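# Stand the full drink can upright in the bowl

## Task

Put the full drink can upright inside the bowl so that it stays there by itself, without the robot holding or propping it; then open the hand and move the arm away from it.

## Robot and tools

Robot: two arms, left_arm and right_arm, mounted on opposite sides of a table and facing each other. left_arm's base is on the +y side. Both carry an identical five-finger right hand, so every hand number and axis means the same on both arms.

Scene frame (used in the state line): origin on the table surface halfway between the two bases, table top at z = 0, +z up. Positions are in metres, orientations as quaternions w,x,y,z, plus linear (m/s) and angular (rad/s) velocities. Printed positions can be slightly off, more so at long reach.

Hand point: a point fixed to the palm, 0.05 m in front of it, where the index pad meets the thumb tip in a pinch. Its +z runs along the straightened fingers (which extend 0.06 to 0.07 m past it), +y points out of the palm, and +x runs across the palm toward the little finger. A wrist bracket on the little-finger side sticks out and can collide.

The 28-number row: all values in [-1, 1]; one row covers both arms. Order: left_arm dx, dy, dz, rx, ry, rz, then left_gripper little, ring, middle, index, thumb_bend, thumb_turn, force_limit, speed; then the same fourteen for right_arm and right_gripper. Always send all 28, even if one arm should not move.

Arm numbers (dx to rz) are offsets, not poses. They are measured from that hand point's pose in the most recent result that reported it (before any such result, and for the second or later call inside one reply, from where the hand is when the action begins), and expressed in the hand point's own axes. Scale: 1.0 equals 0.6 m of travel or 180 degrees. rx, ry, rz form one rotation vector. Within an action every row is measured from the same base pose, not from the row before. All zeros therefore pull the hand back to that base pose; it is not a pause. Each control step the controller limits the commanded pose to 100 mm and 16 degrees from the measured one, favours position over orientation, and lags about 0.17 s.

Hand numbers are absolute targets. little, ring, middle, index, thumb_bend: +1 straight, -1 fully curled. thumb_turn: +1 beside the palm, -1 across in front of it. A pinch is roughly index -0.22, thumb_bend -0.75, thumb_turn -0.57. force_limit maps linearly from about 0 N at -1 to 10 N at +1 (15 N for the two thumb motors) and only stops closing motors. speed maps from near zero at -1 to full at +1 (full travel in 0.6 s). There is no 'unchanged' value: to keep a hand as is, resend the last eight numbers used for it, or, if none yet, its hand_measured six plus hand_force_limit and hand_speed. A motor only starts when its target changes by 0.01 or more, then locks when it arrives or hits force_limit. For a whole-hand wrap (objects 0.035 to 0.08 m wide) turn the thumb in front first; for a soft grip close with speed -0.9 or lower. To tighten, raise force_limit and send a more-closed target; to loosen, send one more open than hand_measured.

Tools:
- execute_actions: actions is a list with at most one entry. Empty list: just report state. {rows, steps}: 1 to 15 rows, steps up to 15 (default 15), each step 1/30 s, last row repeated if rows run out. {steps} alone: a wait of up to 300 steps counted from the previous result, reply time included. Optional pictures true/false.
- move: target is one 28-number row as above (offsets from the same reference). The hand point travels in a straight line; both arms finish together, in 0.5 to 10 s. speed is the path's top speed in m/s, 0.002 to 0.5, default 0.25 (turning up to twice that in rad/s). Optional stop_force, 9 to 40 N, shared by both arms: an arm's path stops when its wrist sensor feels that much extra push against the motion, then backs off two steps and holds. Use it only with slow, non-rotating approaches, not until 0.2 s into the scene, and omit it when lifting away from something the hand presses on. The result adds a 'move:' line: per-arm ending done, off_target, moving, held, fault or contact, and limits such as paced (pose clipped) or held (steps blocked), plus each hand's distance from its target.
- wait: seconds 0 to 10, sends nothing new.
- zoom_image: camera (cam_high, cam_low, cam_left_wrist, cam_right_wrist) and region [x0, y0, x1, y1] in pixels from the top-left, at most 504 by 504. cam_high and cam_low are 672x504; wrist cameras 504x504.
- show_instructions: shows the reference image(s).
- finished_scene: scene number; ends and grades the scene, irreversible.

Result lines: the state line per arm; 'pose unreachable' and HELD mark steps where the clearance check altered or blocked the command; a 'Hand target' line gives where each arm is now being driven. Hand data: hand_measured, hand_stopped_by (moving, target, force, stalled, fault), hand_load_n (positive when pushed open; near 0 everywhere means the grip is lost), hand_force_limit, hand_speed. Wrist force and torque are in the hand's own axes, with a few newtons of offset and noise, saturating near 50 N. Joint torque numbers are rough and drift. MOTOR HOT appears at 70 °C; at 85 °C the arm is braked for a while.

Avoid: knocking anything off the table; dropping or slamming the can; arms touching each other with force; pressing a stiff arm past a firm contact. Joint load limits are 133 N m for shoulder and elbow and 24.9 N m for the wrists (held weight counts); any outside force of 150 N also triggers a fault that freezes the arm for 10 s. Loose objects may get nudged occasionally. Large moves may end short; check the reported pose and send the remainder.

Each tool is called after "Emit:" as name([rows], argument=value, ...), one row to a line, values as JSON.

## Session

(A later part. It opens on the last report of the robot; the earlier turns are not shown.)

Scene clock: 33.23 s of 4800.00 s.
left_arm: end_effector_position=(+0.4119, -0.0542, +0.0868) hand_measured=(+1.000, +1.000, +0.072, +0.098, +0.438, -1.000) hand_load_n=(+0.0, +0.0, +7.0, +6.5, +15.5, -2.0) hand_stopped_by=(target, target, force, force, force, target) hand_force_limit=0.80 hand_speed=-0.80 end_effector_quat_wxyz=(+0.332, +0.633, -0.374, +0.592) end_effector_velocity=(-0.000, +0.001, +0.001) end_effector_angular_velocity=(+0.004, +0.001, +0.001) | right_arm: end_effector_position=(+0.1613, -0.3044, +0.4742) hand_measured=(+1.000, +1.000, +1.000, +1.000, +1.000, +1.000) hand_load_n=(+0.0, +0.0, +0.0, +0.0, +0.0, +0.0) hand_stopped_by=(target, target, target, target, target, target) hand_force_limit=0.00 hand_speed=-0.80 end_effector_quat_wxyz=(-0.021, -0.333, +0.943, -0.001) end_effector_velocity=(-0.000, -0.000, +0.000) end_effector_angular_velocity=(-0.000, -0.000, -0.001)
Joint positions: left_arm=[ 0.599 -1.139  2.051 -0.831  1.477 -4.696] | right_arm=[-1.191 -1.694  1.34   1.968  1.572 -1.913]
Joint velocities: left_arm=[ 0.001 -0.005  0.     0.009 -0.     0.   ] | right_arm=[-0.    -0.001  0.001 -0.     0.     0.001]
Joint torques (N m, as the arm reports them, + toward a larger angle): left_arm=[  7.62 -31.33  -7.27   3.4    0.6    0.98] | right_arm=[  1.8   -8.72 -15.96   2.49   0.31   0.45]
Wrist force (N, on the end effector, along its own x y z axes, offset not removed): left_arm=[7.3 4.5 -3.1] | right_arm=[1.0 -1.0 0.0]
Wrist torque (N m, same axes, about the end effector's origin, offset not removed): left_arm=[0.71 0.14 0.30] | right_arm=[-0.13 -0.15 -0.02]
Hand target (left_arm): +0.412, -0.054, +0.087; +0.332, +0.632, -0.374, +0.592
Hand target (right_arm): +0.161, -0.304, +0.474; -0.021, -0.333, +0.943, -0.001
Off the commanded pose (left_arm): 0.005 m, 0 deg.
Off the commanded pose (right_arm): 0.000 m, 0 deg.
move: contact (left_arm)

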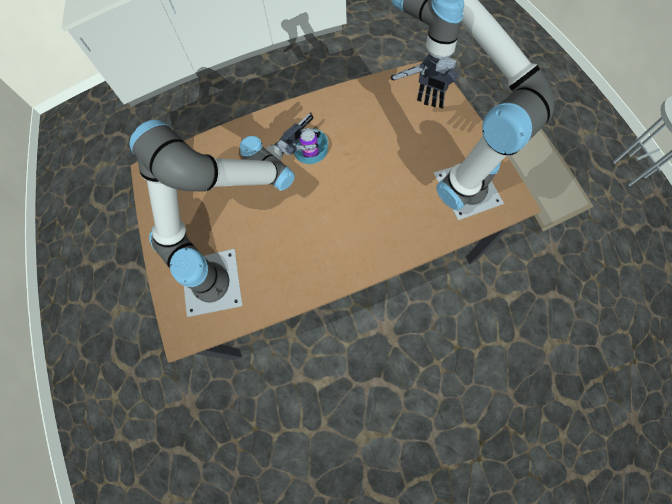

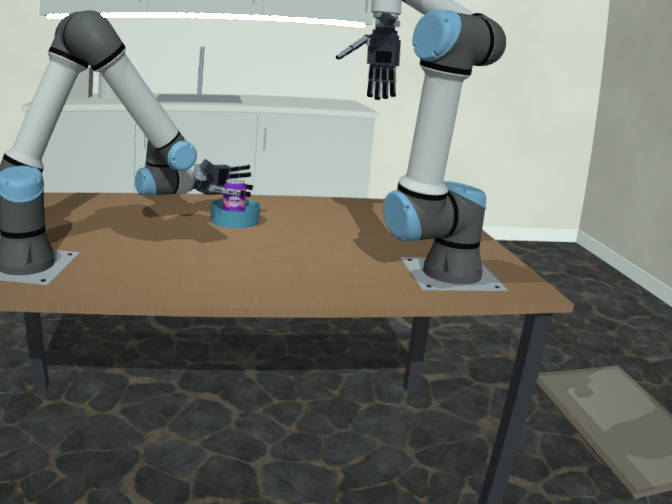

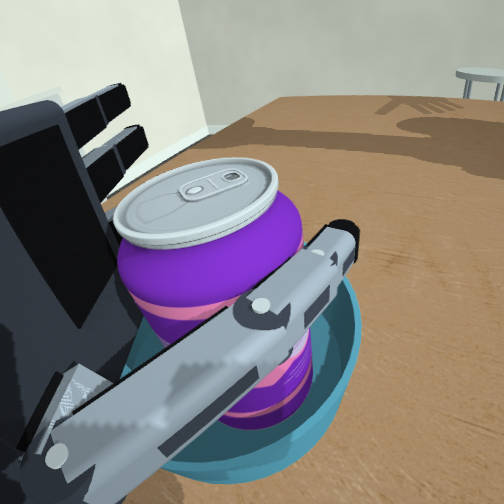

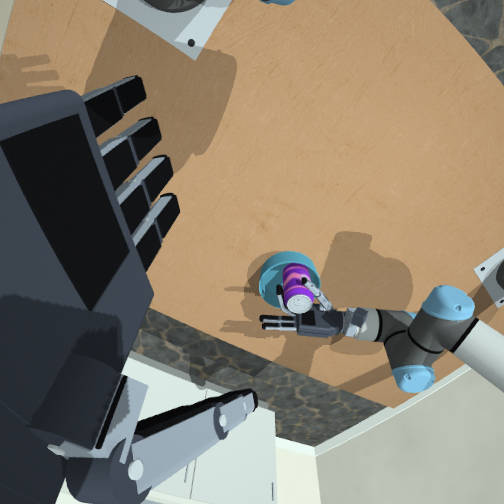

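Emit:
move(target=[0,0,0,0,0,0,1,1,1,1,1,-1,0.8,-0.3, 0,0,0,0,0,0,1,1,1,1,1,1,0,-0.8])

Emit:
move(target=[0.02,-0.02,-0.04,0,0,0,1,1,1,1,1,-1,0.8,-0.3, 0,0,0,0,0,0,1,1,1,1,1,1,0,-0.8], speed=0.05)

Emit:
move(target=[0.25,-0.15,-0.15,0,0,0,1,1,1,1,1,-1,0.8,-0.3, 0,0,0,0,0,0,1,1,1,1,1,1,0,-0.8])

Scene clock: 35.77 s of 4800.00 s.
left_arm: end_effector_position=(+0.4119, -0.0542, +0.0868) hand_measured=(+1.000, +1.000, +1.000, +1.000, +1.000, -1.000) hand_load_n=(+0.0, +0.0, +0.0, +0.0, +0.0, +0.0) hand_stopped_by=(target, target, target, target, target, target) hand_force_limit=0.80 hand_speed=-0.30 end_effector_quat_wxyz=(+0.332, +0.633, -0.374, +0.592) end_effector_velocity=(+0.000, +0.001, -0.001) end_effector_angular_velocity=(+0.002, +0.001, +0.001) | right_arm: end_effector_position=(+0.1613, -0.3044, +0.4742) hand_measured=(+1.000, +1.000, +1.000, +1.000, +1.000, +1.000) hand_load_n=(+0.0, +0.0, +0.0, +0.0, +0.0, +0.0) hand_stopped_by=(target, target, target, target, target, target) hand_force_limit=0.00 hand_speed=-0.80 end_effector_quat_wxyz=(-0.021, -0.333, +0.943, -0.001) end_effector_velocity=(-0.000, -0.000, -0.000) end_effector_angular_velocity=(+0.001, -0.001, -0.000)
Joint positions: left_arm=[ 0.599 -1.139  2.051 -0.831  1.477 -4.696] | right_arm=[-1.191 -1.694  1.34   1.968  1.572 -1.913]
Joint velocities: left_arm=[ 0.001  0.001  0.001 -0.    -0.    -0.   ] | right_arm=[-0.    -0.001  0.001 -0.001 -0.     0.   ]
Joint torques (N m, as the arm reports them, + toward a larger angle): left_arm=[  2.63 -19.33  -0.17  -3.98   2.12   1.22] | right_arm=[ -0.6  -10.22 -16.82   2.47   0.21   0.16]
Wrist force (N, on the end effector, along its own x y z axes, offset not removed): left_arm=[-1.6 2.3 0.1] | right_arm=[0.8 -1.4 -0.1]
Wrist torque (N m, same axes, about the end effector's origin, offset not removed): left_arm=[0.34 0.23 -0.15] | right_arm=[-0.20 -0.14 0.06]
Hand target (left_arm): +0.412, -0.054, +0.087; +0.332, +0.633, -0.374, +0.592
Hand target (right_arm): +0.161, -0.304, +0.474; -0.021, -0.333, +0.943, -0.001
Off the commanded pose (left_arm): 0.000 m, 0 deg.
Off the commanded pose (right_arm): 0.000 m, 0 deg.
move: done

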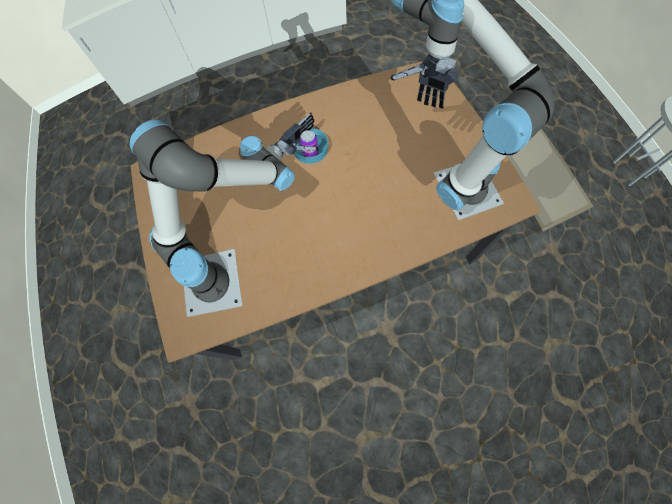

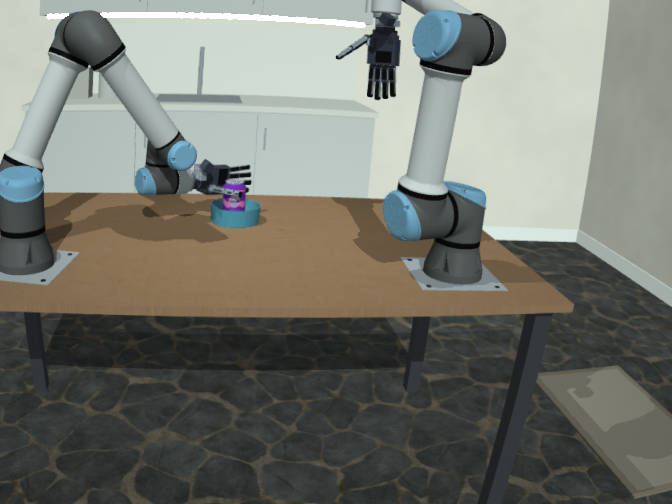

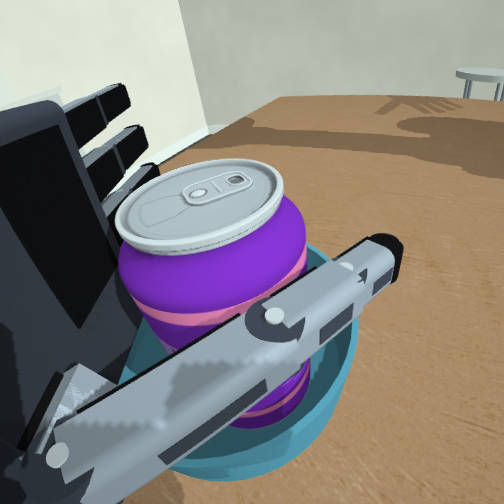

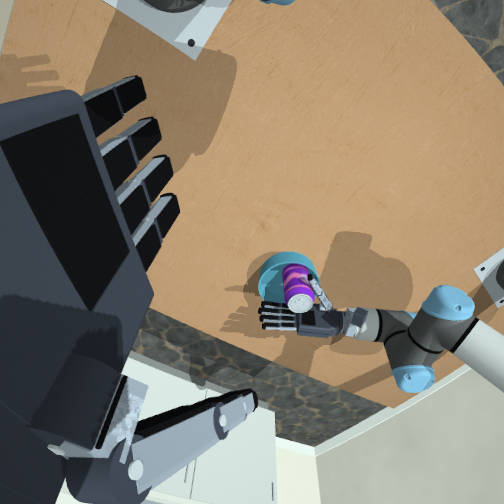

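Scene clock: 36.77 s of 4800.00 s.
left_arm: end_effector_position=(+0.4106, -0.0287, +0.1009) hand_measured=(+1.000, +1.000, +1.000, +1.000, +1.000, -1.000) hand_load_n=(+0.0, +0.0, +0.0, +0.0, +0.0, +0.0) hand_stopped_by=(target, target, target, target, target, target) hand_force_limit=0.80 hand_speed=-0.30 end_effector_quat_wxyz=(+0.332, +0.633, -0.374, +0.592) end_effector_velocity=(-0.001, +0.001, +0.002) end_effector_angular_velocity=(-0.001, -0.001, -0.001) | right_arm: end_effector_position=(+0.1613, -0.3044, +0.4742) hand_measured=(+1.000, +1.000, +1.000, +1.000, +1.000, +1.000) hand_load_n=(+0.0, +0.0, +0.0, +0.0, +0.0, +0.0) hand_stopped_by=(target, target, target, target, target, target) hand_force_limit=0.00 hand_speed=-0.80 end_effector_quat_wxyz=(-0.021, -0.333, +0.943, -0.001) end_effector_velocity=(-0.001, -0.000, +0.001) end_effector_angular_velocity=(+0.001, -0.001, +0.000)
Joint positions: left_arm=[ 0.623 -1.203  2.1   -0.817  1.502 -4.694] | right_arm=[-1.191 -1.694  1.34   1.968  1.572 -1.913]
Joint velocities: left_arm=[ 0.001 -0.006  0.003  0.001  0.002  0.   ] | right_arm=[ 0.    -0.002  0.     0.001 -0.    -0.   ]
Joint torques (N m, as the arm reports them, + toward a larger angle): left_arm=[  7.03 -35.49  -1.85   1.59   1.98   1.21] | right_arm=[  1.35  -9.72 -17.09   2.46   0.22   0.24]
Wrist force (N, on the end effector, along its own x y z axes, offset not removed): left_arm=[0.5 1.9 -3.0] | right_arm=[2.3 -0.2 -1.7]
Wrist torque (N m, same axes, about the end effector's origin, offset not removed): left_arm=[0.27 0.01 -0.03] | right_arm=[0.00 -0.33 0.20]
Hand target (left_arm): +0.411, -0.029, +0.101; +0.332, +0.633, -0.374, +0.592
Hand target (right_arm): +0.161, -0.304, +0.474; -0.021, -0.333, +0.943, -0.001
Off the commanded pose (left_arm): 0.000 m, 0 deg.
Off the commanded pose (right_arm): 0.000 m, 0 deg.
move: done

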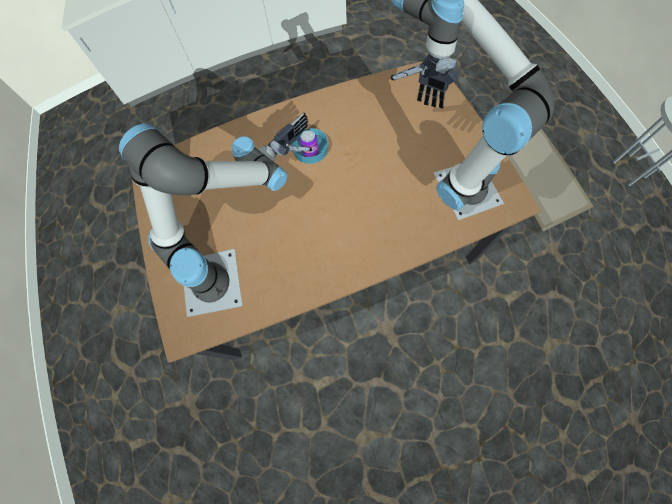

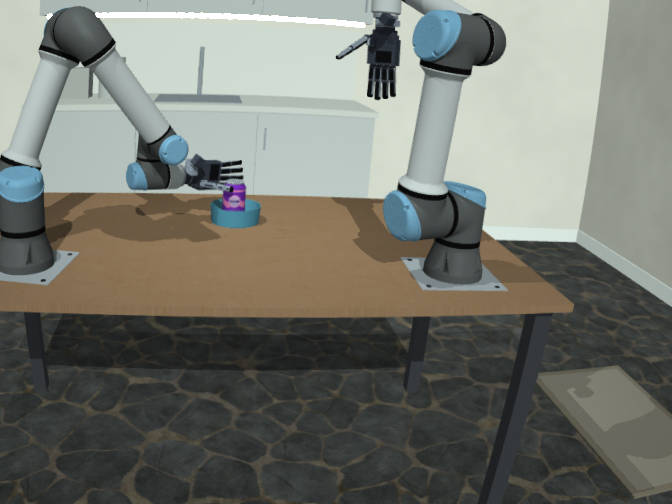

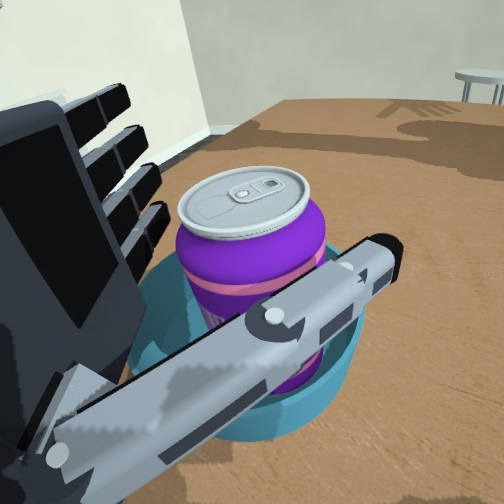

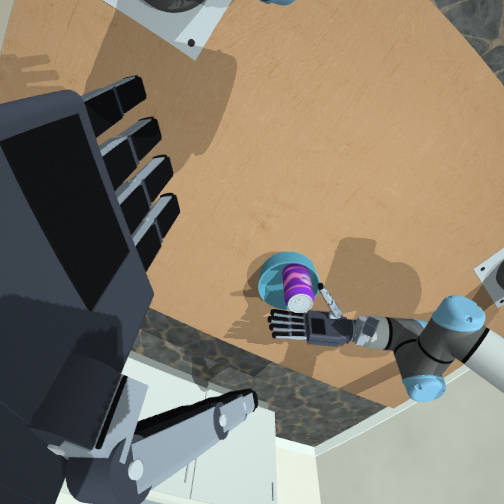

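Scene clock: 38.20 s of 4800.00 s.
left_arm: end_effector_position=(+0.4469, +0.0815, +0.2595) hand_measured=(+1.000, +1.000, +1.000, +1.000, +1.000, -1.000) hand_load_n=(+0.0, +0.0, +0.0, +0.0, +0.0, +0.0) hand_stopped_by=(target, target, target, target, target, target) hand_force_limit=0.80 hand_speed=-0.30 end_effector_quat_wxyz=(+0.332, +0.633, -0.374, +0.592) end_effector_velocity=(-0.000, +0.001, +0.002) end_effector_angular_velocity=(+0.001, +0.000, -0.002) | right_arm: end_effector_position=(+0.1613, -0.3044, +0.4742) hand_measured=(+1.000, +1.000, +1.000, +1.000, +1.000, +1.000) hand_load_n=(+0.0, +0.0, +0.0, +0.0, +0.0, +0.0) hand_stopped_by=(target, target, target, target, target, target) hand_force_limit=0.00 hand_speed=-0.80 end_effector_quat_wxyz=(-0.021, -0.333, +0.943, -0.001) end_effector_velocity=(+0.000, +0.000, +0.000) end_effector_angular_velocity=(+0.001, -0.003, +0.000)
Joint positions: left_arm=[ 0.869 -1.554  2.02  -0.385  1.747 -4.675] | right_arm=[-1.191 -1.694  1.34   1.968  1.572 -1.913]
Joint velocities: left_arm=[ 0.003 -0.003 -0.002  0.006  0.005  0.001] | right_arm=[ 0.    -0.001 -0.    -0.002  0.    -0.   ]
Joint torques (N m, as the arm reports them, + toward a larger angle): left_arm=[  6.01 -25.89 -30.79   1.88   1.91   1.21] | right_arm=[ -0.06  -9.92 -17.25   2.34   0.18   0.32]
Wrist force (N, on the end effector, along its own x y z axes, offset not removed): left_arm=[-0.6 1.1 1.2] | right_arm=[0.7 -1.6 0.3]
Wrist torque (N m, same axes, about the end effector's origin, offset not removed): left_arm=[0.06 0.09 0.08] | right_arm=[-0.32 -0.11 -0.11]
Hand target (left_arm): +0.447, +0.082, +0.260; +0.332, +0.633, -0.374, +0.591
Hand target (right_arm): +0.161, -0.304, +0.474; -0.021, -0.333, +0.943, -0.001
Off the commanded pose (left_arm): 0.000 m, 0 deg.
Off the commanded pose (right_arm): 0.000 m, 0 deg.
move: done

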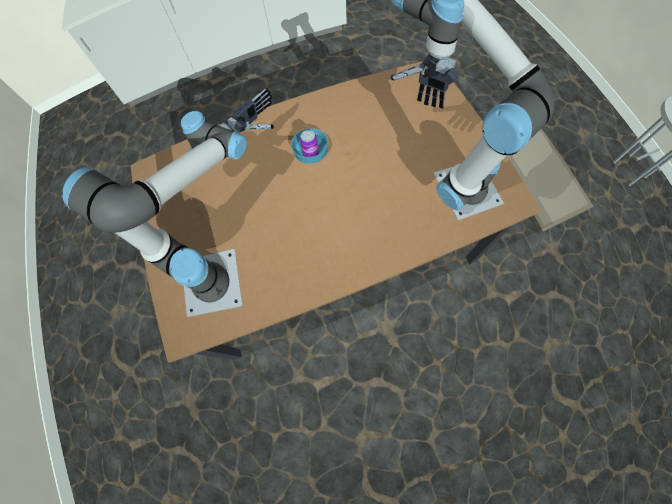

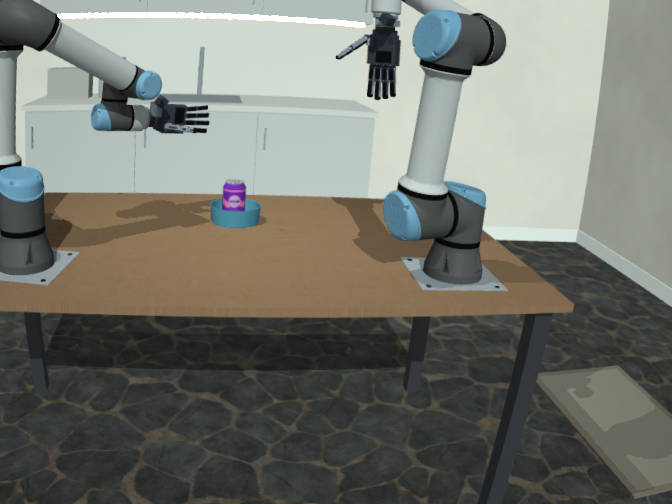

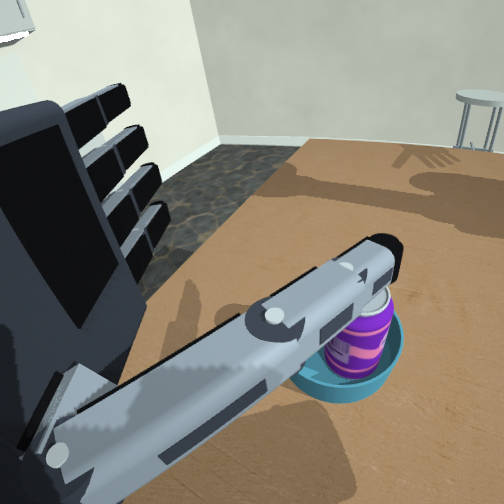

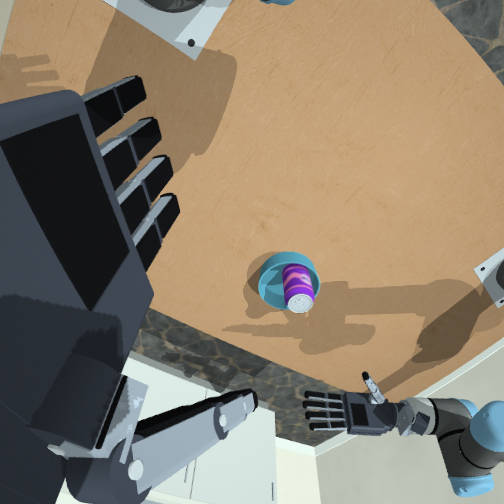

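Emit:
finished_scene(scene=2)

The scene is finished: the task was done.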